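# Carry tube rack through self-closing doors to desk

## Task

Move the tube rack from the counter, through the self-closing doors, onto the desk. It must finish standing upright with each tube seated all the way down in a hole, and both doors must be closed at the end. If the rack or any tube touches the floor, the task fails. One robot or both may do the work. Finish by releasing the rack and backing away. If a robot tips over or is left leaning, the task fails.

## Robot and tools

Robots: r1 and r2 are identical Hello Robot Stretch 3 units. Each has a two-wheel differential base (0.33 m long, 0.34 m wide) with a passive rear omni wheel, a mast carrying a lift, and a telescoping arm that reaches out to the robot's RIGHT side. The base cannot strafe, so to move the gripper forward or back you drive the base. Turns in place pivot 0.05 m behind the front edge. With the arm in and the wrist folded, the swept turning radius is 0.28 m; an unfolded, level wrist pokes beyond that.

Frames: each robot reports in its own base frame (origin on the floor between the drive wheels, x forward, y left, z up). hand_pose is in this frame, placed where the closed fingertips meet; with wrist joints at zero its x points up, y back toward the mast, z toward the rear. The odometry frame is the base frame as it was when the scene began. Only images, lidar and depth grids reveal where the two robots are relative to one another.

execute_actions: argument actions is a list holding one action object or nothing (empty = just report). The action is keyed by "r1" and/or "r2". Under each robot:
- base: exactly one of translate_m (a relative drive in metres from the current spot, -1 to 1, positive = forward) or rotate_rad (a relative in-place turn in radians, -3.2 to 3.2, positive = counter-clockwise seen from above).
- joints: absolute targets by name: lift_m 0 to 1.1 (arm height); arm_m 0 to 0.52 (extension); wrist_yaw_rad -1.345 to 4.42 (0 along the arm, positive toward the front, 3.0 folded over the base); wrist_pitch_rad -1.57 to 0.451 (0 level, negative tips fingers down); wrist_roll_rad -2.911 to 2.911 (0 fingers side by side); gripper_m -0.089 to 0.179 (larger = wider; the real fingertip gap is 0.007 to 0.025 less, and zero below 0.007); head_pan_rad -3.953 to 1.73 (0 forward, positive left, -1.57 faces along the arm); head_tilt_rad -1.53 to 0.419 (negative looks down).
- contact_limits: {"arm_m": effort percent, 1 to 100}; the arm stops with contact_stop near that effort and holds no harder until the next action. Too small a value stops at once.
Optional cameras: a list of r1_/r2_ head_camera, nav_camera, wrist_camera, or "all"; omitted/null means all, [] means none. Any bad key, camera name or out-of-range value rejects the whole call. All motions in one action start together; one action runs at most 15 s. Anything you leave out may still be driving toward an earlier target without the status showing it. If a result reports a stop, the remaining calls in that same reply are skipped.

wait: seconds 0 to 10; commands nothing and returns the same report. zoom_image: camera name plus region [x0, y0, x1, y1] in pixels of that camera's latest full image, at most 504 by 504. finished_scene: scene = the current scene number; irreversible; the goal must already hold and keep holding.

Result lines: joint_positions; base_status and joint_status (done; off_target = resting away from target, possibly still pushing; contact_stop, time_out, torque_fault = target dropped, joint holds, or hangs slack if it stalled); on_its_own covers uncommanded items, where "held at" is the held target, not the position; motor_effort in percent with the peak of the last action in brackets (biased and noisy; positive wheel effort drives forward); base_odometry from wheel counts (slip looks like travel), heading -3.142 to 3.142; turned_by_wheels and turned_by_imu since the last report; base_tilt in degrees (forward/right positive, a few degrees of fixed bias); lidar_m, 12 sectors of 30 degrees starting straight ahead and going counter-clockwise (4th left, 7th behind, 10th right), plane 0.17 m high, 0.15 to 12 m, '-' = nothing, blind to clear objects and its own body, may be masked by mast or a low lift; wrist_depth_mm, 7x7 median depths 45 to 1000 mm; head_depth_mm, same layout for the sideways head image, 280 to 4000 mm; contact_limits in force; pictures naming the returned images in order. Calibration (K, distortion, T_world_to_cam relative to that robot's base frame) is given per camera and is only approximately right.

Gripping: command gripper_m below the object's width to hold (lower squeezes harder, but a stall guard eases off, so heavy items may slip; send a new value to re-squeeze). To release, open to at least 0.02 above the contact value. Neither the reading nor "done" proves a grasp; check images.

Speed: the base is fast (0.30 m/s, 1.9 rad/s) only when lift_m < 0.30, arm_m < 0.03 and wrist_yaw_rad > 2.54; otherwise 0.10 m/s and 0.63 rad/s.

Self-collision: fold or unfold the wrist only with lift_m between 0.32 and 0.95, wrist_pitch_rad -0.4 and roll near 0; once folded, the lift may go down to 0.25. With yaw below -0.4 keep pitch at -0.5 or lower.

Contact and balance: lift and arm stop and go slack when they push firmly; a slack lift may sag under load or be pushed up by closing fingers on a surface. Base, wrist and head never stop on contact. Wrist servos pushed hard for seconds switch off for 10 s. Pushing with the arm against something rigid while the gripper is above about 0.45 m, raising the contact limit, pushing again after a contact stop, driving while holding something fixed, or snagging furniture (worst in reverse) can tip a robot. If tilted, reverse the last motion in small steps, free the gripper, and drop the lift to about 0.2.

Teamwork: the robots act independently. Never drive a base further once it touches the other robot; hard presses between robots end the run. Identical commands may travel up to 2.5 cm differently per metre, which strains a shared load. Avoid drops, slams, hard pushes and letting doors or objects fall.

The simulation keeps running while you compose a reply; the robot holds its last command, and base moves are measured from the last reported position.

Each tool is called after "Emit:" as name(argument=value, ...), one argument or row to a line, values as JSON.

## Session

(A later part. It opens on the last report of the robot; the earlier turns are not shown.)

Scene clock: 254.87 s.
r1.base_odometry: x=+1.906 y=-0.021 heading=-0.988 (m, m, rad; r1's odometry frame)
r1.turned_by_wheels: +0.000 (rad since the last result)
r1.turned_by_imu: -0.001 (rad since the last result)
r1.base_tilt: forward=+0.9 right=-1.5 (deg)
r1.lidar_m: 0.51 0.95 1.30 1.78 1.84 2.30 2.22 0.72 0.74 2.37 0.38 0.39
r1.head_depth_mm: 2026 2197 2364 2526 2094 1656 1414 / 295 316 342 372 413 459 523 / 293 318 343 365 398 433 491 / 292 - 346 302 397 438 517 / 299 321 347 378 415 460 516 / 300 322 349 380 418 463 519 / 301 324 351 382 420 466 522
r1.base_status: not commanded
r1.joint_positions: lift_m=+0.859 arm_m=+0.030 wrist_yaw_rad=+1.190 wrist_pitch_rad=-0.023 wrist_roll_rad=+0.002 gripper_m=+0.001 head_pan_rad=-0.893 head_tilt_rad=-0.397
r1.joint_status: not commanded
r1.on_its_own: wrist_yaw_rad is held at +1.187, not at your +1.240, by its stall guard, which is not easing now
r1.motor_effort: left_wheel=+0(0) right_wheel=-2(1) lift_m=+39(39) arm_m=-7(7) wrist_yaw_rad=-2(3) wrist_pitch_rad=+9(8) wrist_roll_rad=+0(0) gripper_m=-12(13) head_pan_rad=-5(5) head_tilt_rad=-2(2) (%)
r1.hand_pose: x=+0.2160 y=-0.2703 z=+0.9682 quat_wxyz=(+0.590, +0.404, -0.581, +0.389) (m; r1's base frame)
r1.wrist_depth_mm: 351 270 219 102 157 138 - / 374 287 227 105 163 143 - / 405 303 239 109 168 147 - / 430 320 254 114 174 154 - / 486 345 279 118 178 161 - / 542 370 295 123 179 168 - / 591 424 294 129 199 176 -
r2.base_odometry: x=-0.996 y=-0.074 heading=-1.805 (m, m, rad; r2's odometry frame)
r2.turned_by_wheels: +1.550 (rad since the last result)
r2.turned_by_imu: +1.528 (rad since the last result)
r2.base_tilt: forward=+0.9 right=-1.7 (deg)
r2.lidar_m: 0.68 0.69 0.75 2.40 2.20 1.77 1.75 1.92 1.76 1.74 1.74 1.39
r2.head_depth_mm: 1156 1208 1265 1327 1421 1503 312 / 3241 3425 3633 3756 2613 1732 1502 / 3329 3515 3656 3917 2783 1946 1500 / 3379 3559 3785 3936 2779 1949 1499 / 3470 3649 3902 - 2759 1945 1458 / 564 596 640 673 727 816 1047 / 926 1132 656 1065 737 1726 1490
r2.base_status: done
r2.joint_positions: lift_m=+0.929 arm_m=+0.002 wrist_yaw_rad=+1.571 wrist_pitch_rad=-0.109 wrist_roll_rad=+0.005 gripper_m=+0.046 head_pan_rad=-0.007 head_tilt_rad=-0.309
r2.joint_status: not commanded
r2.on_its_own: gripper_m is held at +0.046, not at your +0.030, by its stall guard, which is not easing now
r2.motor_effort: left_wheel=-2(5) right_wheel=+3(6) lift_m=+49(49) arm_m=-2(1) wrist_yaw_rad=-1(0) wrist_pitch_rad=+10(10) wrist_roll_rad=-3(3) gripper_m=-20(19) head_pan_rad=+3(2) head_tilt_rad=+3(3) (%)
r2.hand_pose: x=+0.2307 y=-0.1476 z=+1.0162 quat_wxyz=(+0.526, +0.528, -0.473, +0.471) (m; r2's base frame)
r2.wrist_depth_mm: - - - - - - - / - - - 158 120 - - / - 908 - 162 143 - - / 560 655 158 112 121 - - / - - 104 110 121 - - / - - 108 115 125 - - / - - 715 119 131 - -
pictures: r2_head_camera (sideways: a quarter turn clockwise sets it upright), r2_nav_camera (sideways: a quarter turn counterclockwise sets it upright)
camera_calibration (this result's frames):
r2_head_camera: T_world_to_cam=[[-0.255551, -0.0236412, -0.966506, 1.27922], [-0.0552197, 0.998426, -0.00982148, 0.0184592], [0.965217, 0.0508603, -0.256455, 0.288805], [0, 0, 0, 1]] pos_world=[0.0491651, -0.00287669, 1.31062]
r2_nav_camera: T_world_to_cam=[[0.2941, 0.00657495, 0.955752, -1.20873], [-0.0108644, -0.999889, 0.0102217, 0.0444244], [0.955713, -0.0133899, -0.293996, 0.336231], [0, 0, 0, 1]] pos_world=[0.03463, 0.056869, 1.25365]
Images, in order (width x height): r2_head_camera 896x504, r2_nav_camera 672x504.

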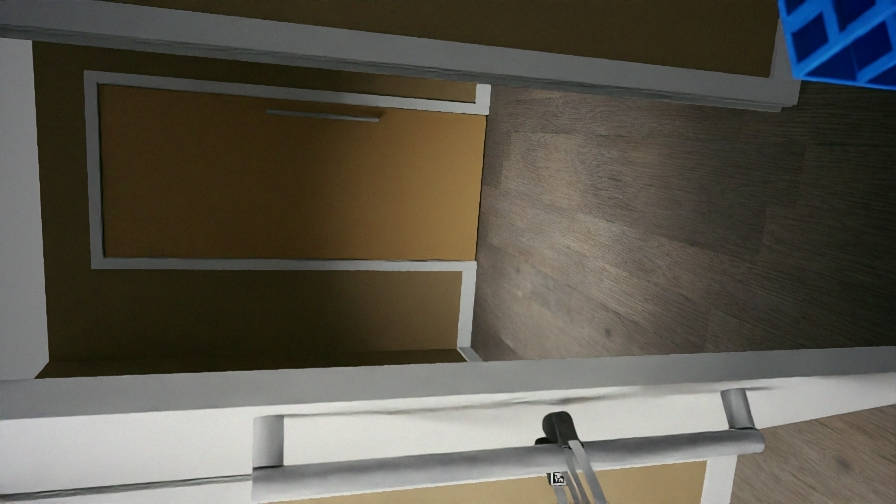

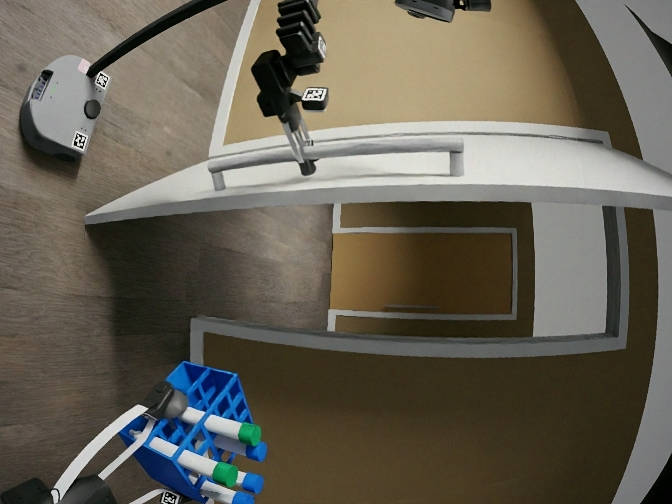

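Emit:
execute_actions(
  actions=[
    {"r2":{"base":{"rotate_rad":-0.36}}},
  ],
  cameras=[],
)

Emit:
execute_actions(
  actions=[
    {"r2":{"base":{"translate_m":0.33}}},
  ],
  cameras=[],
)

Emit:
execute_actions(
  actions=[
    {"r2":{"base":{"rotate_rad":0.36},"joints":{"head_tilt_rad":-0.7}}},
  ],
  cameras=["r2_head_camera","r2_nav_camera"],
)

Scene clock: 262.17 s.
r1.base_odometry: x=+1.906 y=-0.021 heading=-0.988 (m, m, rad; r1's odometry frame)
r1.turned_by_wheels: +0.000 (rad since the last result)
r1.turned_by_imu: -0.001 (rad since the last result)
r1.base_tilt: forward=+0.8 right=-1.5 (deg)
r1.lidar_m: 0.51 0.95 1.30 1.78 1.84 2.30 2.22 0.67 0.68 2.37 0.38 0.39
r1.head_depth_mm: 2012 2179 2365 2539 2093 1661 1412 / 295 317 342 372 413 458 522 / 294 318 344 364 399 433 491 / 292 - 346 302 397 437 516 / 299 321 347 378 415 459 516 / 300 322 349 381 418 463 519 / 301 324 350 382 420 466 523
r1.base_status: not commanded
r1.joint_positions: lift_m=+0.859 arm_m=+0.030 wrist_yaw_rad=+1.190 wrist_pitch_rad=-0.023 wrist_roll_rad=+0.002 gripper_m=+0.001 head_pan_rad=-0.893 head_tilt_rad=-0.397
r1.joint_status: not commanded
r1.on_its_own: wrist_yaw_rad is held at +1.187, not at your +1.240, by its stall guard, which is not easing now
r1.motor_effort: left_wheel=+0(0) right_wheel=-2(1) lift_m=+38(39) arm_m=-7(7) wrist_yaw_rad=-3(2) wrist_pitch_rad=+8(9) wrist_roll_rad=+0(0) gripper_m=-14(14) head_pan_rad=-5(5) head_tilt_rad=-2(2) (%)
r1.hand_pose: x=+0.2160 y=-0.2703 z=+0.9682 quat_wxyz=(+0.590, +0.404, -0.581, +0.389) (m; r1's base frame)
r1.wrist_depth_mm: 351 271 218 102 158 139 - / 374 287 227 105 163 142 - / 405 305 240 109 169 147 - / 439 324 253 114 174 153 - / 486 344 279 118 178 160 - / 533 378 295 123 178 168 - / 605 421 292 130 198 176 -
r2.base_odometry: x=-0.996 y=-0.074 heading=-2.164 (m, m, rad; r2's odometry frame)
r2.turned_by_wheels: -0.360 (rad since the last result)
r2.turned_by_imu: -0.355 (rad since the last result)
r2.base_tilt: forward=+0.9 right=-1.7 (deg)
r2.lidar_m: 1.38 0.69 0.75 0.84 2.41 1.98 1.76 1.76 1.97 1.74 1.74 1.56
r2.head_depth_mm: 1264 1340 1426 1519 1626 1734 312 / 1249 1314 1395 1489 1593 1709 1503 / 1222 1294 1371 1462 1553 1661 1504 / 1207 1268 1345 1430 1529 1630 1494 / 3163 3408 3647 3843 2594 1861 1499 / 3271 3426 3624 3790 2721 1942 1494 / 3210 3348 3569 3724 2732 1931 1490
r2.base_status: done
r2.joint_positions: lift_m=+0.929 arm_m=+0.002 wrist_yaw_rad=+1.571 wrist_pitch_rad=-0.109 wrist_roll_rad=+0.005 gripper_m=+0.046 head_pan_rad=-0.007 head_tilt_rad=-0.309
r2.joint_status: not commanded
r2.on_its_own: gripper_m is held at +0.046, not at your +0.030, by its stall guard, which is not easing now
r2.motor_effort: left_wheel=+2(5) right_wheel=-3(6) lift_m=+49(49) arm_m=-2(2) wrist_yaw_rad=-1(0) wrist_pitch_rad=+9(10) wrist_roll_rad=-3(3) gripper_m=-20(19) head_pan_rad=+3(2) head_tilt_rad=+3(3) (%)
r2.hand_pose: x=+0.2307 y=-0.1476 z=+1.0162 quat_wxyz=(+0.526, +0.528, -0.473, +0.471) (m; r2's base frame)
r2.wrist_depth_mm: - - - - - - - / - - - 158 120 - - / - - - 161 143 - - / - - 158 112 121 - - / - - 104 110 120 - - / - - 108 115 125 - - / - - - 119 132 - -
pictures: none
No camera images: the call's "cameras" was empty. Leave "cameras" out to get every camera's image.

Scene clock: 266.43 s.
r1.base_odometry: x=+1.906 y=-0.021 heading=-0.988 (m, m, rad; r1's odometry frame)
r1.turned_by_wheels: +0.000 (rad since the last result)
r1.turned_by_imu: -0.001 (rad since the last result)
r1.base_tilt: forward=+0.8 right=-1.5 (deg)
r1.lidar_m: 0.51 0.95 1.30 1.78 1.83 2.30 2.22 2.30 0.56 0.68 0.38 0.39
r1.head_depth_mm: 2018 2185 2380 2540 2101 1654 1416 / 295 316 342 372 414 459 522 / 293 317 343 365 398 434 490 / 292 - 346 302 396 437 517 / 298 321 347 378 416 460 516 / 299 322 348 380 417 463 519 / 301 324 351 382 420 466 523
r1.base_status: not commanded
r1.joint_positions: lift_m=+0.859 arm_m=+0.030 wrist_yaw_rad=+1.190 wrist_pitch_rad=-0.023 wrist_roll_rad=+0.002 gripper_m=+0.001 head_pan_rad=-0.893 head_tilt_rad=-0.397
r1.joint_status: not commanded
r1.on_its_own: wrist_yaw_rad is held at +1.187, not at your +1.240, by its stall guard, which is not easing now
r1.motor_effort: left_wheel=+0(0) right_wheel=-2(1) lift_m=+38(38) arm_m=-7(7) wrist_yaw_rad=-2(3) wrist_pitch_rad=+8(9) wrist_roll_rad=+0(0) gripper_m=-13(14) head_pan_rad=-5(5) head_tilt_rad=-2(2) (%)
r1.hand_pose: x=+0.2160 y=-0.2703 z=+0.9682 quat_wxyz=(+0.590, +0.404, -0.581, +0.389) (m; r1's base frame)
r1.wrist_depth_mm: 348 270 219 102 158 139 - / 372 288 229 105 162 143 - / 409 302 238 109 168 148 - / 438 324 251 114 174 153 - / 487 345 278 118 178 161 - / 537 378 295 123 179 167 - / 592 423 292 129 198 176 -
r2.base_odometry: x=-1.181 y=-0.347 heading=-2.164 (m, m, rad; r2's odometry frame)
r2.turned_by_wheels: +0.000 (rad since the last result)
r2.turned_by_imu: +0.001 (rad since the last result)
r2.base_tilt: forward=+1.0 right=-1.6 (deg)
r2.lidar_m: 1.05 2.69 0.46 0.68 2.48 2.34 2.07 2.08 1.89 1.67 1.68 1.20
r2.head_depth_mm: 961 1016 1082 1149 1235 1324 312 / 945 999 1056 1127 1205 1298 1371 / 928 978 1039 1108 1179 1268 1355 / 913 963 1020 1085 1155 1233 1334 / 906 957 1018 1085 1173 1255 1368 / 2961 3113 3302 3491 2709 1925 1501 / 2926 3052 3225 3411 2728 1928 1492
r2.base_status: done
r2.joint_positions: lift_m=+0.929 arm_m=+0.002 wrist_yaw_rad=+1.571 wrist_pitch_rad=-0.109 wrist_roll_rad=+0.005 gripper_m=+0.046 head_pan_rad=-0.007 head_tilt_rad=-0.309
r2.joint_status: not commanded
r2.on_its_own: gripper_m is held at +0.046, not at your +0.030, by its stall guard, which is not easing now
r2.motor_effort: left_wheel=+2(7) right_wheel=-3(4) lift_m=+49(49) arm_m=-3(2) wrist_yaw_rad=-2(0) wrist_pitch_rad=+10(10) wrist_roll_rad=-3(3) gripper_m=-20(20) head_pan_rad=+2(3) head_tilt_rad=+3(3) (%)
r2.hand_pose: x=+0.2307 y=-0.1476 z=+1.0162 quat_wxyz=(+0.526, +0.528, -0.473, +0.471) (m; r2's base frame)
r2.wrist_depth_mm: - - 920 946 991 - - / - - 939 158 120 - - / - - 960 161 143 - - / - - 158 112 121 - - / - - 104 110 121 - - / - - 108 114 125 - - / - - - 119 131 - -
pictures: none
No camera images: the call's "cameras" was empty. Leave "cameras" out to get every camera's image.

Scene clock: 268.00 s.
r1.base_odometry: x=+1.906 y=-0.021 heading=-0.988 (m, m, rad; r1's odometry frame)
r1.turned_by_wheels: +0.000 (rad since the last result)
r1.turned_by_imu: +0.000 (rad since the last result)
r1.base_tilt: forward=+0.8 right=-1.3 (deg)
r1.lidar_m: 0.51 0.95 1.30 1.78 1.84 2.30 2.22 2.30 0.60 0.68 0.39 0.39
r1.head_depth_mm: 2033 2170 2374 2524 2093 1673 1412 / 295 317 342 372 414 459 522 / 294 317 343 365 398 434 491 / 292 - 346 302 397 437 517 / 299 321 347 378 415 460 515 / 300 322 349 380 417 463 519 / 301 324 351 382 421 467 523
r1.base_status: not commanded
r1.joint_positions: lift_m=+0.859 arm_m=+0.030 wrist_yaw_rad=+1.190 wrist_pitch_rad=-0.023 wrist_roll_rad=+0.002 gripper_m=+0.001 head_pan_rad=-0.893 head_tilt_rad=-0.397
r1.joint_status: not commanded
r1.on_its_own: wrist_yaw_rad is held at +1.187, not at your +1.240, by its stall guard, which is not easing now
r1.motor_effort: left_wheel=+0(0) right_wheel=-1(1) lift_m=+39(39) arm_m=-7(7) wrist_yaw_rad=-3(2) wrist_pitch_rad=+8(9) wrist_roll_rad=+0(0) gripper_m=-13(13) head_pan_rad=-4(5) head_tilt_rad=-2(3) (%)
r1.hand_pose: x=+0.2160 y=-0.2703 z=+0.9682 quat_wxyz=(+0.590, +0.404, -0.581, +0.389) (m; r1's base frame)
r1.wrist_depth_mm: 348 271 218 102 157 138 - / 373 287 230 105 163 143 - / 403 304 239 110 168 148 - / 444 323 251 114 174 153 - / 480 348 278 118 178 161 - / 529 372 292 123 178 168 - / 607 423 294 129 199 176 -
r2.base_odometry: x=-1.181 y=-0.347 heading=-1.804 (m, m, rad; r2's odometry frame)
r2.turned_by_wheels: +0.360 (rad since the last result)
r2.turned_by_imu: +0.355 (rad since the last result)
r2.base_tilt: forward=+1.0 right=-1.6 (deg)
r2.lidar_m: 1.06 0.46 0.68 0.82 2.60 2.09 2.07 2.09 1.69 1.67 1.33 1.07
r2.head_depth_mm: 844 932 1061 1200 337 1279 1171 / 2856 3183 2473 1295 1435 1373 1172 / 2942 3278 2850 2097 1657 1375 1174 / 3023 3373 2844 2098 1668 1377 1172 / 3053 3435 2864 2109 1670 1385 1174 / 3052 3336 2881 2114 1672 1379 1150 / 2520 2680 2644 2023 1321 795 1105
r2.base_status: done
r2.joint_positions: lift_m=+0.929 arm_m=+0.002 wrist_yaw_rad=+1.571 wrist_pitch_rad=-0.109 wrist_roll_rad=+0.005 gripper_m=+0.046 head_pan_rad=-0.007 head_tilt_rad=-0.691
r2.joint_status: all done
r2.on_its_own: gripper_m is held at +0.046, not at your +0.030, by its stall guard, which is not easing now
r2.motor_effort: left_wheel=-1(4) right_wheel=+2(7) lift_m=+49(49) arm_m=-3(2) wrist_yaw_rad=-1(1) wrist_pitch_rad=+10(10) wrist_roll_rad=-3(3) gripper_m=-19(20) head_pan_rad=+1(2) head_tilt_rad=-4(23) (%)
r2.hand_pose: x=+0.2307 y=-0.1475 z=+1.0162 quat_wxyz=(+0.526, +0.528, -0.473, +0.471) (m; r2's base frame)
r2.wrist_depth_mm: 763 - - - 852 819 787 / 713 - - 158 120 857 806 / 687 - - 161 143 871 820 / 652 - 159 112 121 901 877 / 631 - 104 110 121 948 914 / 611 - 108 115 125 984 950 / 563 - - 120 132 - 998
pictures: r2_head_camera (sideways: a quarter turn clockwise sets it upright), r2_nav_camera (sideways: a quarter turn counterclockwise sets it upright)
camera_calibration (this result's frames):
r2_head_camera: T_world_to_cam=[[-0.597075, -0.0212966, -0.801903, 1.06656], [-0.054475, 0.998416, 0.014045, -0.0126158], [0.800334, 0.0520696, -0.597289, 0.733326], [0, 0, 0, 1]] pos_world=[0.0492238, -0.00287403, 1.29346]
r2_nav_camera: T_world_to_cam=[[0.628839, 0.00428001, 0.777524, -0.978306], [-0.00670842, -0.999918, 0.0109298, 0.0434826], [0.777507, -0.012089, -0.628759, 0.772911], [0, 0, 0, 1]] pos_world=[0.0145453, 0.0570099, 1.24616]
Images, in order (width x height): r2_head_camera 896x504, r2_nav_camera 672x504.

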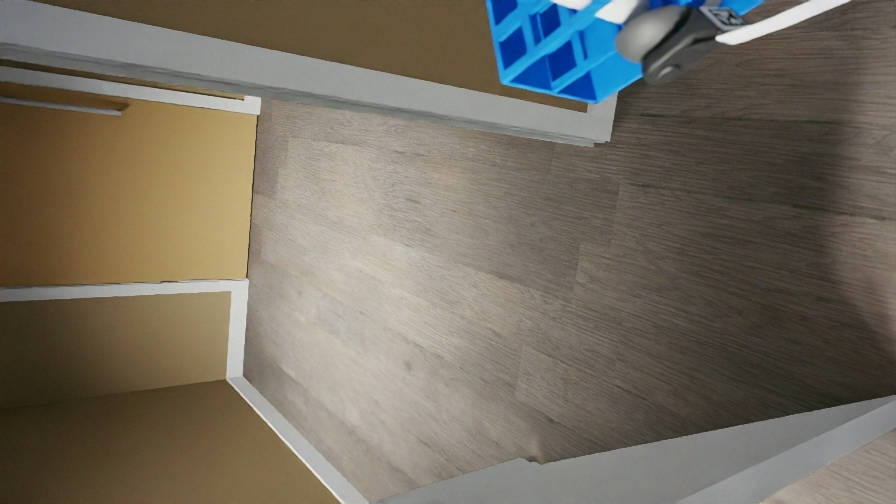

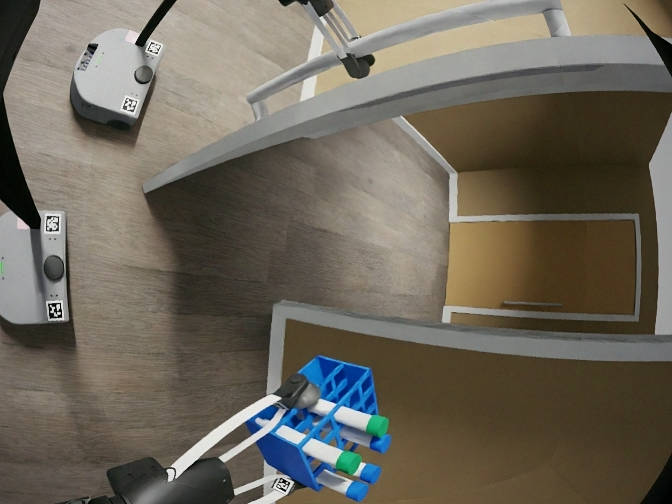

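Emit:
execute_actions(
  actions=[
    {"r2":{"base":{"rotate_rad":0.08},"joints":{"wrist_yaw_rad":1.8,"head_tilt_rad":-0.6}}},
  ],
  cameras=[],
)

Emit:
execute_actions(
  actions=[
    {"r2":{"base":{"translate_m":0.7}}},
  ],
  cameras=["r2_head_camera","r2_nav_camera"],
)

Scene clock: 275.60 s.
r1.base_odometry: x=+1.906 y=-0.021 heading=-0.988 (m, m, rad; r1's odometry frame)
r1.turned_by_wheels: +0.000 (rad since the last result)
r1.turned_by_imu: -0.001 (rad since the last result)
r1.base_tilt: forward=+0.8 right=-1.6 (deg)
r1.lidar_m: 0.51 0.95 1.30 1.78 1.84 2.30 2.22 2.30 0.61 0.68 0.38 0.39
r1.head_depth_mm: 2029 2174 2361 2525 2091 1655 1413 / 295 316 342 372 414 460 522 / 293 317 343 365 398 433 491 / 292 - 346 302 397 438 517 / 298 321 347 378 415 460 515 / 300 322 349 380 418 463 518 / 301 324 350 382 420 467 523
r1.base_status: not commanded
r1.joint_positions: lift_m=+0.859 arm_m=+0.030 wrist_yaw_rad=+1.190 wrist_pitch_rad=-0.023 wrist_roll_rad=+0.002 gripper_m=+0.001 head_pan_rad=-0.893 head_tilt_rad=-0.397
r1.joint_status: not commanded
r1.on_its_own: wrist_yaw_rad is held at +1.187, not at your +1.240, by its stall guard, which is not easing now
r1.motor_effort: left_wheel=+0(0) right_wheel=-1(1) lift_m=+39(39) arm_m=-7(7) wrist_yaw_rad=-2(2) wrist_pitch_rad=+9(8) wrist_roll_rad=+0(0) gripper_m=-13(13) head_pan_rad=-5(4) head_tilt_rad=-2(2) (%)
r1.hand_pose: x=+0.2160 y=-0.2703 z=+0.9682 quat_wxyz=(+0.590, +0.404, -0.581, +0.389) (m; r1's base frame)
r1.wrist_depth_mm: 350 270 216 102 158 138 - / 377 287 227 105 163 142 - / 408 305 239 109 168 147 - / 445 326 252 114 174 154 - / 483 343 279 118 178 160 - / 523 381 292 123 178 168 - / 606 422 294 129 199 175 -
r2.base_odometry: x=-1.181 y=-0.347 heading=-1.725 (m, m, rad; r2's odometry frame)
r2.turned_by_wheels: +0.080 (rad since the last result)
r2.turned_by_imu: +0.079 (rad since the last result)
r2.base_tilt: forward=+1.0 right=-1.7 (deg)
r2.lidar_m: 3.08 0.45 0.68 2.48 2.46 2.08 2.07 1.98 1.68 1.67 1.26 1.06
r2.head_depth_mm: 2772 3005 1036 1148 1256 - - / 2862 3164 3366 2364 1298 287 1136 / 2919 3258 3488 2375 355 341 1190 / 3038 3380 3486 2385 1810 1457 1218 / 3091 3416 3437 2384 1800 1460 1218 / 2661 2836 2909 2388 1807 1418 1163 / 2207 2316 2401 1266 868 659 781
r2.base_status: done
r2.joint_positions: lift_m=+0.929 arm_m=+0.002 wrist_yaw_rad=+1.797 wrist_pitch_rad=-0.109 wrist_roll_rad=+0.005 gripper_m=+0.046 head_pan_rad=-0.007 head_tilt_rad=-0.606
r2.joint_status: all done
r2.on_its_own: gripper_m is held at +0.046, not at your +0.030, by its stall guard, which is not easing now
r2.motor_effort: left_wheel=-2(4) right_wheel=+3(6) lift_m=+49(49) arm_m=-2(2) wrist_yaw_rad=+1(3) wrist_pitch_rad=+10(10) wrist_roll_rad=-3(3) gripper_m=-19(19) head_pan_rad=+3(2) head_tilt_rad=+2(11) (%)
r2.hand_pose: x=+0.2243 y=-0.0910 z=+1.0162 quat_wxyz=(+0.469, +0.578, -0.410, +0.527) (m; r2's base frame)
r2.wrist_depth_mm: 395 492 - - - 775 701 / 424 487 748 158 120 799 725 / 450 482 745 162 142 833 741 / 465 480 158 112 121 855 770 / - 483 104 110 120 893 792 / - 448 108 115 125 884 807 / - 523 700 119 132 979 828
pictures: none
No camera images: the call's "cameras" was empty. Leave "cameras" out to get every camera's image.

Scene clock: 283.57 s.
r1.base_odometry: x=+1.906 y=-0.021 heading=-0.988 (m, m, rad; r1's odometry frame)
r1.turned_by_wheels: +0.000 (rad since the last result)
r1.turned_by_imu: -0.002 (rad since the last result)
r1.base_tilt: forward=+1.0 right=-1.5 (deg)
r1.lidar_m: 0.51 0.95 1.30 1.78 1.84 2.31 2.22 2.30 2.46 2.38 0.38 0.39
r1.head_depth_mm: 2005 2166 2363 2541 2085 1654 1413 / 295 317 342 372 414 459 522 / 293 318 343 365 398 433 491 / 292 - 346 302 397 437 516 / 299 321 347 378 415 460 516 / 300 322 349 380 418 463 518 / 301 324 351 382 420 465 522
r1.base_status: not commanded
r1.joint_positions: lift_m=+0.859 arm_m=+0.030 wrist_yaw_rad=+1.190 wrist_pitch_rad=-0.023 wrist_roll_rad=+0.002 gripper_m=+0.001 head_pan_rad=-0.893 head_tilt_rad=-0.397
r1.joint_status: not commanded
r1.on_its_own: wrist_yaw_rad is held at +1.187, not at your +1.240, by its stall guard, which is not easing now
r1.motor_effort: left_wheel=+0(0) right_wheel=-2(1) lift_m=+39(38) arm_m=-7(7) wrist_yaw_rad=-3(3) wrist_pitch_rad=+9(8) wrist_roll_rad=+0(0) gripper_m=-13(14) head_pan_rad=-5(5) head_tilt_rad=-2(2) (%)
r1.hand_pose: x=+0.2160 y=-0.2703 z=+0.9682 quat_wxyz=(+0.590, +0.404, -0.581, +0.389) (m; r1's base frame)
r1.wrist_depth_mm: 347 270 219 102 158 138 - / 374 286 229 106 163 143 - / 408 302 238 109 168 147 - / 443 324 252 114 174 154 - / 481 348 277 118 179 161 - / 535 377 293 123 179 167 - / 602 423 293 129 200 174 -
r2.base_odometry: x=-1.288 y=-1.039 heading=-1.725 (m, m, rad; r2's odometry frame)
r2.turned_by_wheels: +0.000 (rad since the last result)
r2.turned_by_imu: +0.003 (rad since the last result)
r2.base_tilt: forward=+0.9 right=-1.6 (deg)
r2.lidar_m: 2.73 0.82 0.41 0.33 0.33 0.36 2.75 2.17 1.83 0.83 0.44 0.43
r2.head_depth_mm: 2215 2443 2703 2360 1874 - - / 2280 2538 2800 2377 1940 286 1137 / 2342 2600 2920 2388 356 341 1191 / 2414 2674 2933 2397 1800 1459 1223 / 2492 2765 3065 2378 1812 1448 1216 / 2351 2506 2665 2379 1812 1454 1221 / 1962 2064 2165 2188 1810 1459 1217
r2.base_status: done
r2.joint_positions: lift_m=+0.929 arm_m=+0.002 wrist_yaw_rad=+1.797 wrist_pitch_rad=-0.109 wrist_roll_rad=+0.005 gripper_m=+0.046 head_pan_rad=-0.007 head_tilt_rad=-0.606
r2.joint_status: not commanded
r2.on_its_own: gripper_m is held at +0.046, not at your +0.030, by its stall guard, which is not easing now
r2.motor_effort: left_wheel=-2(3) right_wheel=+2(7) lift_m=+49(49) arm_m=-3(3) wrist_yaw_rad=+2(3) wrist_pitch_rad=+10(10) wrist_roll_rad=-3(3) gripper_m=-20(19) head_pan_rad=+3(3) head_tilt_rad=+2(2) (%)
r2.hand_pose: x=+0.2243 y=-0.0909 z=+1.0162 quat_wxyz=(+0.469, +0.578, -0.410, +0.527) (m; r2's base frame)
r2.wrist_depth_mm: 648 - - - - - - / 659 - - 158 120 - - / 661 - - 161 143 - - / 655 - 159 112 121 - - / 648 - 104 110 121 - - / 643 830 108 115 125 - 296 / 632 - - 119 132 - 278
pictures: r2_head_camera (sideways: a quarter turn clockwise sets it upright), r2_nav_camera (sideways: a quarter turn counterclockwise sets it upright)
camera_calibration (this result's frames):
r2_head_camera: T_world_to_cam=[[-0.526615, -0.0217864, -0.849824, 1.12861], [-0.0554525, 0.998423, 0.00876665, -0.00573922], [0.848293, 0.0517415, -0.526993, 0.641577], [0, 0, 0, 1]] pos_world=[0.0497799, -0.00287769, 1.29728]
r2_nav_camera: T_world_to_cam=[[0.56034, 0.00475638, 0.828249, -1.04402], [-0.00763556, -0.999911, 0.0109079, 0.0435155], [0.828227, -0.0124363, -0.560254, 0.683483], [0, 0, 0, 1]] pos_world=[0.0192574, 0.0569774, 1.24715]
Images, in order (width x height): r2_head_camera 896x504, r2_nav_camera 672x504.

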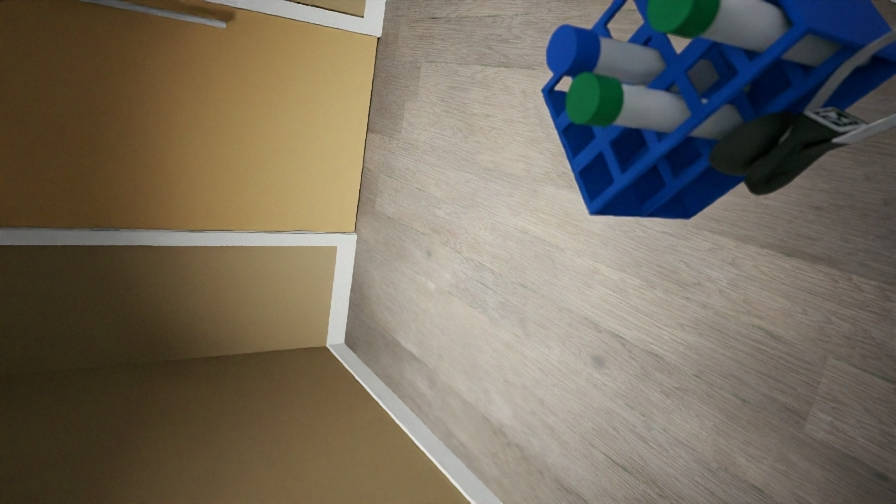

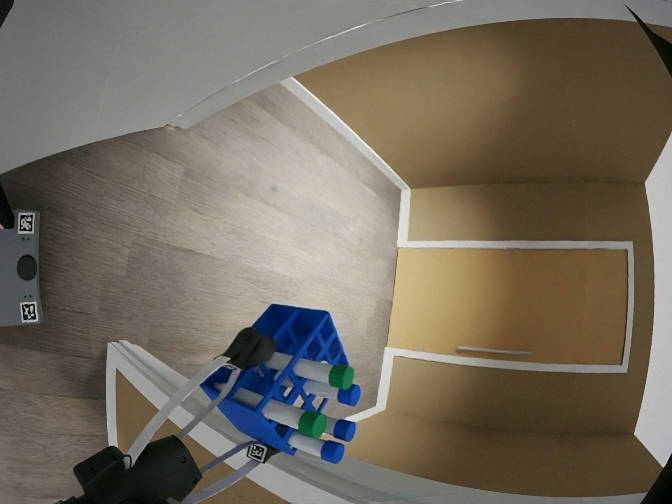

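Emit:
execute_actions(
  actions=[
    {"r2":{"base":{"translate_m":0.3}}},
  ],
  cameras=["r2_nav_camera"],
)

Scene clock: 291.63 s.
r1.base_odometry: x=+1.906 y=-0.021 heading=-0.988 (m, m, rad; r1's odometry frame)
r1.turned_by_wheels: +0.000 (rad since the last result)
r1.turned_by_imu: -0.002 (rad since the last result)
r1.base_tilt: forward=+0.9 right=-1.5 (deg)
r1.lidar_m: 0.51 0.95 1.30 1.78 1.84 2.31 2.22 2.30 2.46 2.37 0.38 0.39
r1.head_depth_mm: 2016 2178 2350 2535 2080 1666 1405 / 295 317 342 372 414 459 523 / 293 318 343 364 398 433 491 / 292 - 346 302 397 437 516 / 299 321 347 378 415 459 516 / 300 322 349 380 417 464 519 / 301 324 351 382 420 466 523
r1.base_status: not commanded
r1.joint_positions: lift_m=+0.859 arm_m=+0.030 wrist_yaw_rad=+1.190 wrist_pitch_rad=-0.023 wrist_roll_rad=+0.002 gripper_m=+0.001 head_pan_rad=-0.893 head_tilt_rad=-0.397
r1.joint_status: not commanded
r1.on_its_own: wrist_yaw_rad is held at +1.187, not at your +1.240, by its stall guard, which is not easing now
r1.motor_effort: left_wheel=+0(0) right_wheel=-2(1) lift_m=+38(39) arm_m=-7(7) wrist_yaw_rad=-3(3) wrist_pitch_rad=+8(8) wrist_roll_rad=+0(0) gripper_m=-14(13) head_pan_rad=-4(4) head_tilt_rad=-3(2) (%)
r1.hand_pose: x=+0.2160 y=-0.2703 z=+0.9682 quat_wxyz=(+0.590, +0.404, -0.581, +0.389) (m; r1's base frame)
r1.wrist_depth_mm: 353 271 218 102 157 138 - / 375 288 229 105 163 143 - / 403 302 240 109 169 148 - / 438 322 252 114 174 154 - / 481 345 276 118 179 161 - / 538 373 297 123 179 168 - / 602 422 294 129 197 176 -
r2.base_odometry: x=-1.334 y=-1.336 heading=-1.725 (m, m, rad; r2's odometry frame)
r2.turned_by_wheels: +0.000 (rad since the last result)
r2.turned_by_imu: +0.001 (rad since the last result)
r2.base_tilt: forward=+1.0 right=-1.7 (deg)
r2.lidar_m: 2.44 1.45 0.54 0.44 0.44 0.48 3.03 2.24 1.90 0.30 0.30 1.65
r2.head_depth_mm: 1969 2165 2407 2392 1868 - - / 2023 2240 2505 2377 1947 287 1139 / 2087 2302 2576 2372 355 342 1195 / 2150 2388 2687 2393 1811 1452 1220 / 2216 2480 2775 2379 1807 1452 1219 / 2179 2349 2518 2410 1801 1458 1221 / 1840 1941 2035 2111 1810 1456 1222
r2.base_status: done
r2.joint_positions: lift_m=+0.929 arm_m=+0.002 wrist_yaw_rad=+1.797 wrist_pitch_rad=-0.109 wrist_roll_rad=+0.005 gripper_m=+0.046 head_pan_rad=-0.007 head_tilt_rad=-0.606
r2.joint_status: not commanded
r2.on_its_own: gripper_m is held at +0.046, not at your +0.030, by its stall guard, which is not easing now
r2.motor_effort: left_wheel=-2(2) right_wheel=+2(7) lift_m=+49(49) arm_m=-3(3) wrist_yaw_rad=+2(2) wrist_pitch_rad=+10(10) wrist_roll_rad=-3(3) gripper_m=-20(20) head_pan_rad=+2(3) head_tilt_rad=+2(2) (%)
r2.hand_pose: x=+0.2243 y=-0.0909 z=+1.0162 quat_wxyz=(+0.469, +0.578, -0.410, +0.527) (m; r2's base frame)
r2.wrist_depth_mm: - - - - - - - / - - - 158 120 - - / - - - 162 143 - - / - - 158 112 121 - - / - - 104 110 121 - - / - - 108 114 125 - - / - - - 119 132 - -
pictures: r2_nav_camera (sideways: a quarter turn counterclockwise sets it upright)
camera_calibration (this result's frames):
r2_nav_camera: T_world_to_cam=[[0.560295, 0.00475669, 0.828279, -1.04406], [-0.00763616, -0.999911, 0.0109079, 0.0435155], [0.828258, -0.0124365, -0.560209, 0.683424], [0, 0, 0, 1]] pos_world=[0.0192604, 0.0569773, 1.24716]
Images, in order (width x height): r2_nav_camera 672x504.

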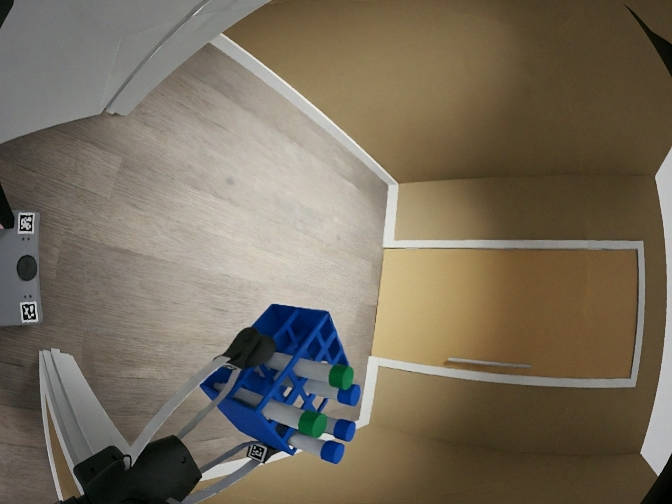

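Emit:
execute_actions(
  actions=[
    {"r2":{"base":{"translate_m":0.8},"joints":{"head_tilt_rad":-0.3,"head_pan_rad":-0.2}}},
  ],
  cameras=["r2_nav_camera","r2_head_camera"],
)

Scene clock: 306.90 s.
r1.base_odometry: x=+1.906 y=-0.021 heading=-0.988 (m, m, rad; r1's odometry frame)
r1.turned_by_wheels: +0.000 (rad since the last result)
r1.turned_by_imu: -0.003 (rad since the last result)
r1.base_tilt: forward=+0.8 right=-1.5 (deg)
r1.lidar_m: 0.51 0.95 1.30 1.78 1.84 2.31 2.22 2.30 2.47 2.37 0.38 0.39
r1.head_depth_mm: 2030 2185 2373 2547 2088 1650 1411 / 295 317 342 372 414 458 523 / 293 317 343 365 398 433 492 / 292 - 346 302 397 438 517 / 298 321 347 378 415 459 515 / 300 322 348 380 418 463 519 / 301 324 351 382 420 466 523
r1.base_status: not commanded
r1.joint_positions: lift_m=+0.859 arm_m=+0.030 wrist_yaw_rad=+1.190 wrist_pitch_rad=-0.023 wrist_roll_rad=+0.002 gripper_m=+0.001 head_pan_rad=-0.893 head_tilt_rad=-0.397
r1.joint_status: not commanded
r1.on_its_own: wrist_yaw_rad is held at +1.187, not at your +1.240, by its stall guard, which is not easing now
r1.motor_effort: left_wheel=+0(0) right_wheel=-2(0) lift_m=+39(38) arm_m=-7(7) wrist_yaw_rad=-3(3) wrist_pitch_rad=+9(8) wrist_roll_rad=+0(0) gripper_m=-14(13) head_pan_rad=-4(4) head_tilt_rad=-3(2) (%)
r1.hand_pose: x=+0.2160 y=-0.2703 z=+0.9682 quat_wxyz=(+0.590, +0.404, -0.581, +0.389) (m; r1's base frame)
r1.wrist_depth_mm: 345 271 218 101 158 138 - / 373 286 230 105 163 142 - / 402 304 241 110 169 148 - / 445 322 252 114 174 154 - / 485 343 279 118 177 161 - / 537 371 294 124 179 168 - / 603 425 293 129 198 176 -
r2.base_odometry: x=-1.457 y=-2.126 heading=-1.725 (m, m, rad; r2's odometry frame)
r2.turned_by_wheels: +0.000 (rad since the last result)
r2.turned_by_imu: +0.003 (rad since the last result)
r2.base_tilt: forward=+1.0 right=-1.7 (deg)
r2.lidar_m: 1.66 1.23 1.04 1.04 0.72 0.79 1.24 0.72 1.05 1.05 1.19 1.67
r2.head_depth_mm: 1398 1472 1554 1643 1755 1837 - / 1418 1493 1578 1661 1783 1866 1503 / 1429 1510 1595 1694 1799 1882 - / 1452 1531 1609 1719 1825 1894 313 / 1467 1540 1631 1737 1846 1923 1475 / 1472 1560 1644 1753 1868 1934 1497 / 1495 1582 1668 1798 1900 1939 1484
r2.base_status: done
r2.joint_positions: lift_m=+0.929 arm_m=+0.002 wrist_yaw_rad=+1.797 wrist_pitch_rad=-0.109 wrist_roll_rad=+0.005 gripper_m=+0.046 head_pan_rad=-0.193 head_tilt_rad=-0.309
r2.joint_status: all done
r2.on_its_own: gripper_m is held at +0.046, not at your +0.030, by its stall guard, which is not easing now
r2.motor_effort: left_wheel=-2(3) right_wheel=+2(6) lift_m=+49(49) arm_m=-2(3) wrist_yaw_rad=+3(2) wrist_pitch_rad=+10(10) wrist_roll_rad=-3(3) gripper_m=-20(19) head_pan_rad=-3(18) head_tilt_rad=+3(18) (%)
r2.hand_pose: x=+0.2243 y=-0.0909 z=+1.0162 quat_wxyz=(+0.469, +0.578, -0.410, +0.527) (m; r2's base frame)
r2.wrist_depth_mm: 903 - - - - - - / 919 - - 158 121 - - / 920 - - 162 143 - - / 949 - 159 112 121 - - / 983 - 104 110 121 - - / 970 - 108 115 125 - - / - - - 119 132 - -
pictures: r2_head_camera (sideways: a quarter turn clockwise sets it upright), r2_nav_camera (sideways: a quarter turn counterclockwise sets it upright)
camera_calibration (this result's frames):
r2_head_camera: T_world_to_cam=[[-0.255646, 0.0240138, -0.966472, 1.27917], [0.130228, 0.991436, -0.00981315, 0.0173172], [0.957959, -0.12837, -0.256584, 0.289018], [0, 0, 0, 1]] pos_world=[0.047893, -0.0107853, 1.31061]
r2_nav_camera: T_world_to_cam=[[0.290375, -0.0479092, 0.955713, -1.20866], [-0.195444, -0.980662, 0.0102222, 0.0455497], [0.936741, -0.189757, -0.294124, 0.336514], [0, 0, 0, 1]] pos_world=[0.0446411, 0.0506188, 1.25364]
Images, in order (width x height): r2_head_camera 896x504, r2_nav_camera 672x504.

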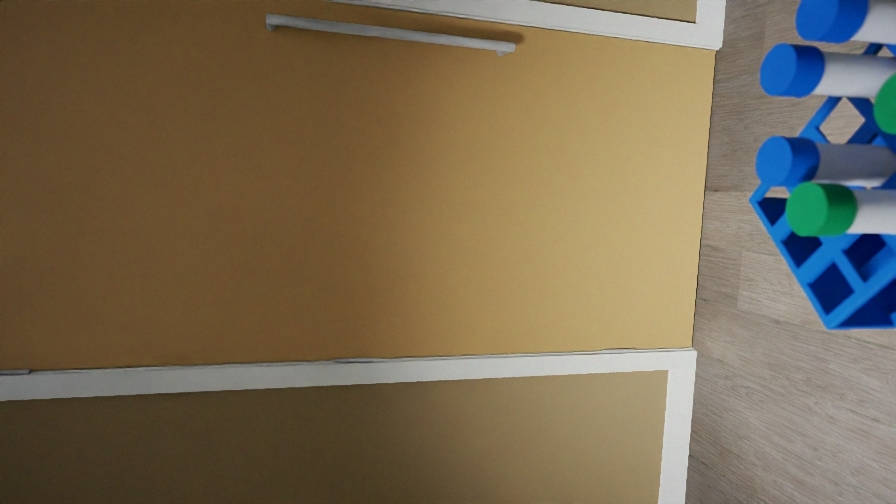

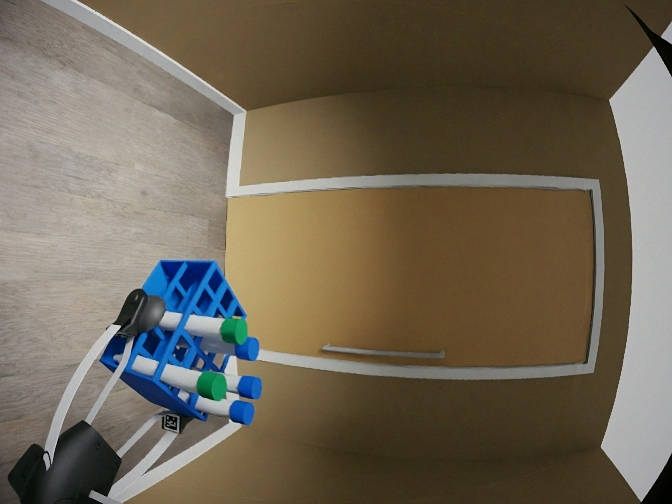

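Emit:
execute_actions(
  actions=[
    {"r2":{"base":{"translate_m":-0.9},"joints":{"head_pan_rad":0}}},
  ],
  cameras=[],
)

Emit:
execute_actions(
  actions=[
    {"r1":{"base":{"translate_m":0.08},"joints":{"arm_m":0.12}}},
  ],
  cameras=[],
)

Emit:
execute_actions(
  actions=[
    {"r1":{"base":{"translate_m":0.06},"joints":{"arm_m":0.2}}},
  ],
  cameras=["r2_nav_camera","r1_nav_camera"],
)

Scene clock: 337.70 s.
r1.base_odometry: x=+1.906 y=-0.021 heading=-0.988 (m, m, rad; r1's odometry frame)
r1.turned_by_wheels: +0.000 (rad since the last result)
r1.turned_by_imu: -0.003 (rad since the last result)
r1.base_tilt: forward=+0.7 right=-1.6 (deg)
r1.lidar_m: 0.51 0.95 1.30 1.78 1.84 2.30 2.22 2.30 2.47 2.37 0.38 0.39
r1.head_depth_mm: 2013 2175 2359 2528 2071 1657 1409 / 295 317 342 372 414 459 522 / 293 317 344 364 398 434 491 / 292 - 346 302 397 436 517 / 298 321 347 378 415 460 515 / 300 322 349 380 417 464 520 / 301 324 350 382 420 466 522
r1.base_status: not commanded
r1.joint_positions: lift_m=+0.859 arm_m=+0.030 wrist_yaw_rad=+1.190 wrist_pitch_rad=-0.023 wrist_roll_rad=+0.002 gripper_m=+0.001 head_pan_rad=-0.893 head_tilt_rad=-0.397
r1.joint_status: not commanded
r1.on_its_own: wrist_yaw_rad is held at +1.187, not at your +1.240, by its stall guard, which is not easing now
r1.motor_effort: left_wheel=+0(0) right_wheel=-1(1) lift_m=+38(39) arm_m=-7(7) wrist_yaw_rad=-2(2) wrist_pitch_rad=+8(9) wrist_roll_rad=+0(0) gripper_m=-14(14) head_pan_rad=-4(5) head_tilt_rad=-2(3) (%)
r1.hand_pose: x=+0.2160 y=-0.2703 z=+0.9682 quat_wxyz=(+0.590, +0.404, -0.581, +0.389) (m; r1's base frame)
r1.wrist_depth_mm: 350 270 218 102 157 138 - / 377 286 229 105 163 142 - / 404 305 239 109 168 148 - / 437 323 251 114 174 154 - / 487 344 277 118 177 161 - / 538 375 295 123 179 167 - / 603 422 291 129 199 176 -
r2.base_odometry: x=-1.319 y=-1.237 heading=-1.725 (m, m, rad; r2's odometry frame)
r2.turned_by_wheels: +0.000 (rad since the last result)
r2.turned_by_imu: -0.005 (rad since the last result)
r2.base_tilt: forward=+1.0 right=-1.7 (deg)
r2.lidar_m: 2.54 1.47 0.50 0.40 0.40 0.44 2.95 2.22 1.88 0.41 0.32 1.61
r2.head_depth_mm: 2140 2256 2345 2476 2582 1962 1617 / 2180 2302 2425 2554 2627 1962 315 / 2257 2381 2512 2667 2742 1954 302 / 2337 2457 2590 2748 2765 1947 1500 / 2406 2524 2694 2846 2751 1943 1495 / 2301 2396 2486 2576 2543 1937 1496 / 1913 1962 2032 2096 2164 1934 1495
r2.base_status: done
r2.joint_positions: lift_m=+0.929 arm_m=+0.002 wrist_yaw_rad=+1.797 wrist_pitch_rad=-0.109 wrist_roll_rad=+0.005 gripper_m=+0.046 head_pan_rad=-0.007 head_tilt_rad=-0.309
r2.joint_status: all done
r2.on_its_own: gripper_m is held at +0.046, not at your +0.030, by its stall guard, which is not easing now
r2.motor_effort: left_wheel=-1(5) right_wheel=+3(3) lift_m=+49(49) arm_m=-2(3) wrist_yaw_rad=+1(3) wrist_pitch_rad=+10(10) wrist_roll_rad=-3(3) gripper_m=-20(20) head_pan_rad=+3(13) head_tilt_rad=+3(3) (%)
r2.hand_pose: x=+0.2243 y=-0.0909 z=+1.0162 quat_wxyz=(+0.469, +0.578, -0.410, +0.527) (m; r2's base frame)
r2.wrist_depth_mm: - - - - - - - / - - - 158 120 - - / - - - 162 143 - - / - - 158 112 121 - - / - - 104 110 121 - - / - - 108 115 125 - - / - - - 119 132 - -
pictures: none
No camera images: the call's "cameras" was empty. Leave "cameras" out to get every camera's image.

Scene clock: 340.13 s.
r1.base_odometry: x=+1.950 y=-0.088 heading=-0.988 (m, m, rad; r1's odometry frame)
r1.turned_by_wheels: +0.000 (rad since the last result)
r1.turned_by_imu: +0.000 (rad since the last result)
r1.base_tilt: forward=+0.9 right=-1.4 (deg)
r1.lidar_m: 0.54 0.86 1.19 1.78 1.84 2.38 2.30 2.38 2.47 2.37 0.45 0.46
r1.head_depth_mm: 365 395 428 478 539 1609 1310 / 356 328 352 381 418 465 527 / 364 391 422 459 504 565 620 / 360 387 418 455 498 550 615 / 357 383 413 449 491 542 605 / 354 379 409 443 485 535 596 / 351 375 405 439 479 527 585
r1.base_status: done
r1.joint_positions: lift_m=+0.859 arm_m=+0.120 wrist_yaw_rad=+1.114 wrist_pitch_rad=-0.023 wrist_roll_rad=+0.002 gripper_m=+0.001 head_pan_rad=-0.893 head_tilt_rad=-0.397
r1.joint_status: all done
r1.on_its_own: wrist_yaw_rad is held at +1.120, not at your +1.240, by its stall guard, which is not easing now
r1.motor_effort: left_wheel=-1(10) right_wheel=+1(14) lift_m=+39(39) arm_m=-1(6) wrist_yaw_rad=+5(47) wrist_pitch_rad=+9(9) wrist_roll_rad=+0(0) gripper_m=-13(18) head_pan_rad=-5(4) head_tilt_rad=-2(2) (%)
r1.hand_pose: x=+0.2080 y=-0.3778 z=+0.9682 quat_wxyz=(+0.604, +0.381, -0.596, +0.366) (m; r1's base frame)
r1.wrist_depth_mm: 238 216 195 102 162 155 - / 251 226 202 105 169 162 - / 263 237 213 109 174 - - / 282 249 221 114 180 - - / 297 261 236 118 186 - - / 316 275 - 123 189 - - / 339 299 254 129 206 - -
r2.base_odometry: x=-1.319 y=-1.237 heading=-1.725 (m, m, rad; r2's odometry frame)
r2.turned_by_wheels: +0.000 (rad since the last result)
r2.turned_by_imu: +0.000 (rad since the last result)
r2.base_tilt: forward=+1.0 right=-1.7 (deg)
r2.lidar_m: 2.53 1.47 0.45 0.33 0.32 0.33 0.45 2.22 1.88 0.41 0.32 1.60
r2.head_depth_mm: 2137 2226 2354 2493 2582 1951 1625 / 2197 2297 2442 2569 2638 1951 316 / 2240 2375 2520 2663 2737 1954 302 / 2316 2456 2590 2763 2761 1946 1496 / 2401 2542 2687 2860 2750 1948 1493 / 2318 2389 2473 2560 2542 1939 1495 / 1907 1964 2029 2092 2166 1929 1500
r2.base_status: not commanded
r2.joint_positions: lift_m=+0.929 arm_m=+0.002 wrist_yaw_rad=+1.797 wrist_pitch_rad=-0.109 wrist_roll_rad=+0.005 gripper_m=+0.046 head_pan_rad=-0.007 head_tilt_rad=-0.309
r2.joint_status: not commanded
r2.on_its_own: gripper_m is held at +0.046, not at your +0.030, by its stall guard, which is not easing now
r2.motor_effort: left_wheel=-1(1) right_wheel=+2(2) lift_m=+49(49) arm_m=-3(2) wrist_yaw_rad=+3(2) wrist_pitch_rad=+10(10) wrist_roll_rad=-3(3) gripper_m=-21(20) head_pan_rad=+1(2) head_tilt_rad=+3(3) (%)
r2.hand_pose: x=+0.2243 y=-0.0909 z=+1.0162 quat_wxyz=(+0.469, +0.578, -0.410, +0.527) (m; r2's base frame)
r2.wrist_depth_mm: - - - - - - - / - - - 158 121 - - / - - - 162 144 - - / - - 159 112 121 - - / - - 104 110 121 - - / - - 108 115 125 - - / - - - 119 132 - -
pictures: none
No camera images: the call's "cameras" was empty. Leave "cameras" out to get every camera's image.

Scene clock: 341.93 s.
r1.base_odometry: x=+1.983 y=-0.138 heading=-0.987 (m, m, rad; r1's odometry frame)
r1.turned_by_wheels: +0.000 (rad since the last result)
r1.turned_by_imu: +0.001 (rad since the last result)
r1.base_tilt: forward=+0.8 right=-1.4 (deg)
r1.lidar_m: 0.54 0.80 1.10 1.78 1.84 2.45 2.36 2.44 2.46 2.37 0.49 0.49
r1.head_depth_mm: 380 378 411 457 576 1516 1340 / 410 446 484 521 559 617 674 / 406 436 471 513 564 622 697 / 398 426 460 500 548 605 675 / 391 417 451 488 533 586 652 / 383 410 441 476 519 570 630 / 376 401 431 465 506 553 612
r1.base_status: done
r1.joint_positions: lift_m=+0.859 arm_m=+0.200 wrist_yaw_rad=+1.139 wrist_pitch_rad=-0.022 wrist_roll_rad=+0.002 gripper_m=+0.001 head_pan_rad=-0.893 head_tilt_rad=-0.397
r1.joint_status: all done
r1.on_its_own: wrist_yaw_rad is held at +1.120, not at your +1.240, by its stall guard, which is not easing now; wrist_yaw_rad is at rest, and its effort (-15) is outside its rest range (-12 to +12)
r1.motor_effort: left_wheel=+5(6) right_wheel=-9(10) lift_m=+39(38) arm_m=+6(6) wrist_yaw_rad=-15(18) wrist_pitch_rad=+8(8) wrist_roll_rad=+0(0) gripper_m=-14(15) head_pan_rad=-4(4) head_tilt_rad=-3(2) (%)
r1.hand_pose: x=+0.2108 y=-0.4515 z=+0.9685 quat_wxyz=(+0.599, +0.388, -0.591, +0.374) (m; r1's base frame)
r1.wrist_depth_mm: 217 202 188 102 166 979 - / 226 211 196 106 171 - - / 238 221 203 110 176 - - / 249 231 212 114 183 - - / 262 244 223 118 189 - - / 278 254 229 123 194 - - / 295 273 243 130 208 - -
r2.base_odometry: x=-1.319 y=-1.237 heading=-1.725 (m, m, rad; r2's odometry frame)
r2.turned_by_wheels: +0.000 (rad since the last result)
r2.turned_by_imu: +0.000 (rad since the last result)
r2.base_tilt: forward=+0.9 right=-1.7 (deg)
r2.lidar_m: 2.54 1.47 0.40 0.26 0.25 0.25 0.32 2.22 1.88 0.41 0.32 1.60
r2.head_depth_mm: 2121 2238 2333 2479 2592 1970 1620 / 2199 2325 2418 2568 2631 1954 316 / 2265 2386 2484 2647 2722 1957 302 / 2322 2451 2606 2744 2742 1931 1499 / 2409 2549 2687 2861 2756 1941 1497 / 2294 2393 2487 2607 2554 1931 1496 / 1915 1971 2035 2098 2167 1933 1491
r2.base_status: not commanded
r2.joint_positions: lift_m=+0.929 arm_m=+0.002 wrist_yaw_rad=+1.797 wrist_pitch_rad=-0.109 wrist_roll_rad=+0.005 gripper_m=+0.046 head_pan_rad=-0.007 head_tilt_rad=-0.309
r2.joint_status: not commanded
r2.on_its_own: gripper_m is held at +0.046, not at your +0.030, by its stall guard, which is not easing now
r2.motor_effort: left_wheel=-1(1) right_wheel=+2(2) lift_m=+49(49) arm_m=-2(2) wrist_yaw_rad=+2(2) wrist_pitch_rad=+10(10) wrist_roll_rad=-3(3) gripper_m=-20(19) head_pan_rad=+2(4) head_tilt_rad=+3(3) (%)
r2.hand_pose: x=+0.2243 y=-0.0909 z=+1.0162 quat_wxyz=(+0.469, +0.578, -0.410, +0.527) (m; r2's base frame)
r2.wrist_depth_mm: - - - - - - - / - - - 158 120 - - / - - - 161 143 - - / - - 159 112 121 - - / - - 104 110 121 - - / - - 108 115 125 - - / - - - 119 132 - -
pictures: r1_nav_camera (sideways: a quarter turn counterclockwise sets it upright), r2_nav_camera (sideways: a quarter turn counterclockwise sets it upright)
camera_calibration (this result's frames):
r1_nav_camera: T_world_to_cam=[[0.218965, -0.360096, 0.906855, -1.13679], [-0.809383, -0.586096, -0.0372985, 0.100815], [0.544934, -0.725826, -0.41979, 0.498943], [0, 0, 0, 1]] pos_world=[0.0586245, 0.0118778, 1.24412]
r2_nav_camera: T_world_to_cam=[[0.294156, 0.0065288, 0.955735, -1.20871], [-0.0110193, -0.999887, 0.0102219, 0.0444251], [0.955694, -0.0135384, -0.294051, 0.336304], [0, 0, 0, 1]] pos_world=[0.0346361, 0.0568645, 1.25364]
Images, in order (width x height): r1_nav_camera 672x504, r2_nav_camera 672x504.

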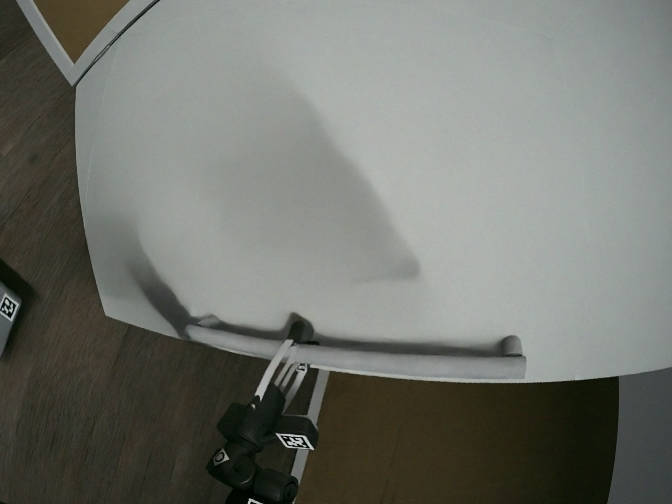

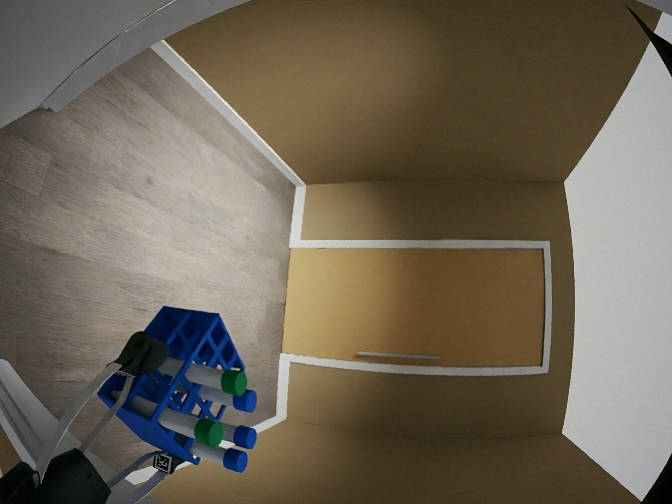

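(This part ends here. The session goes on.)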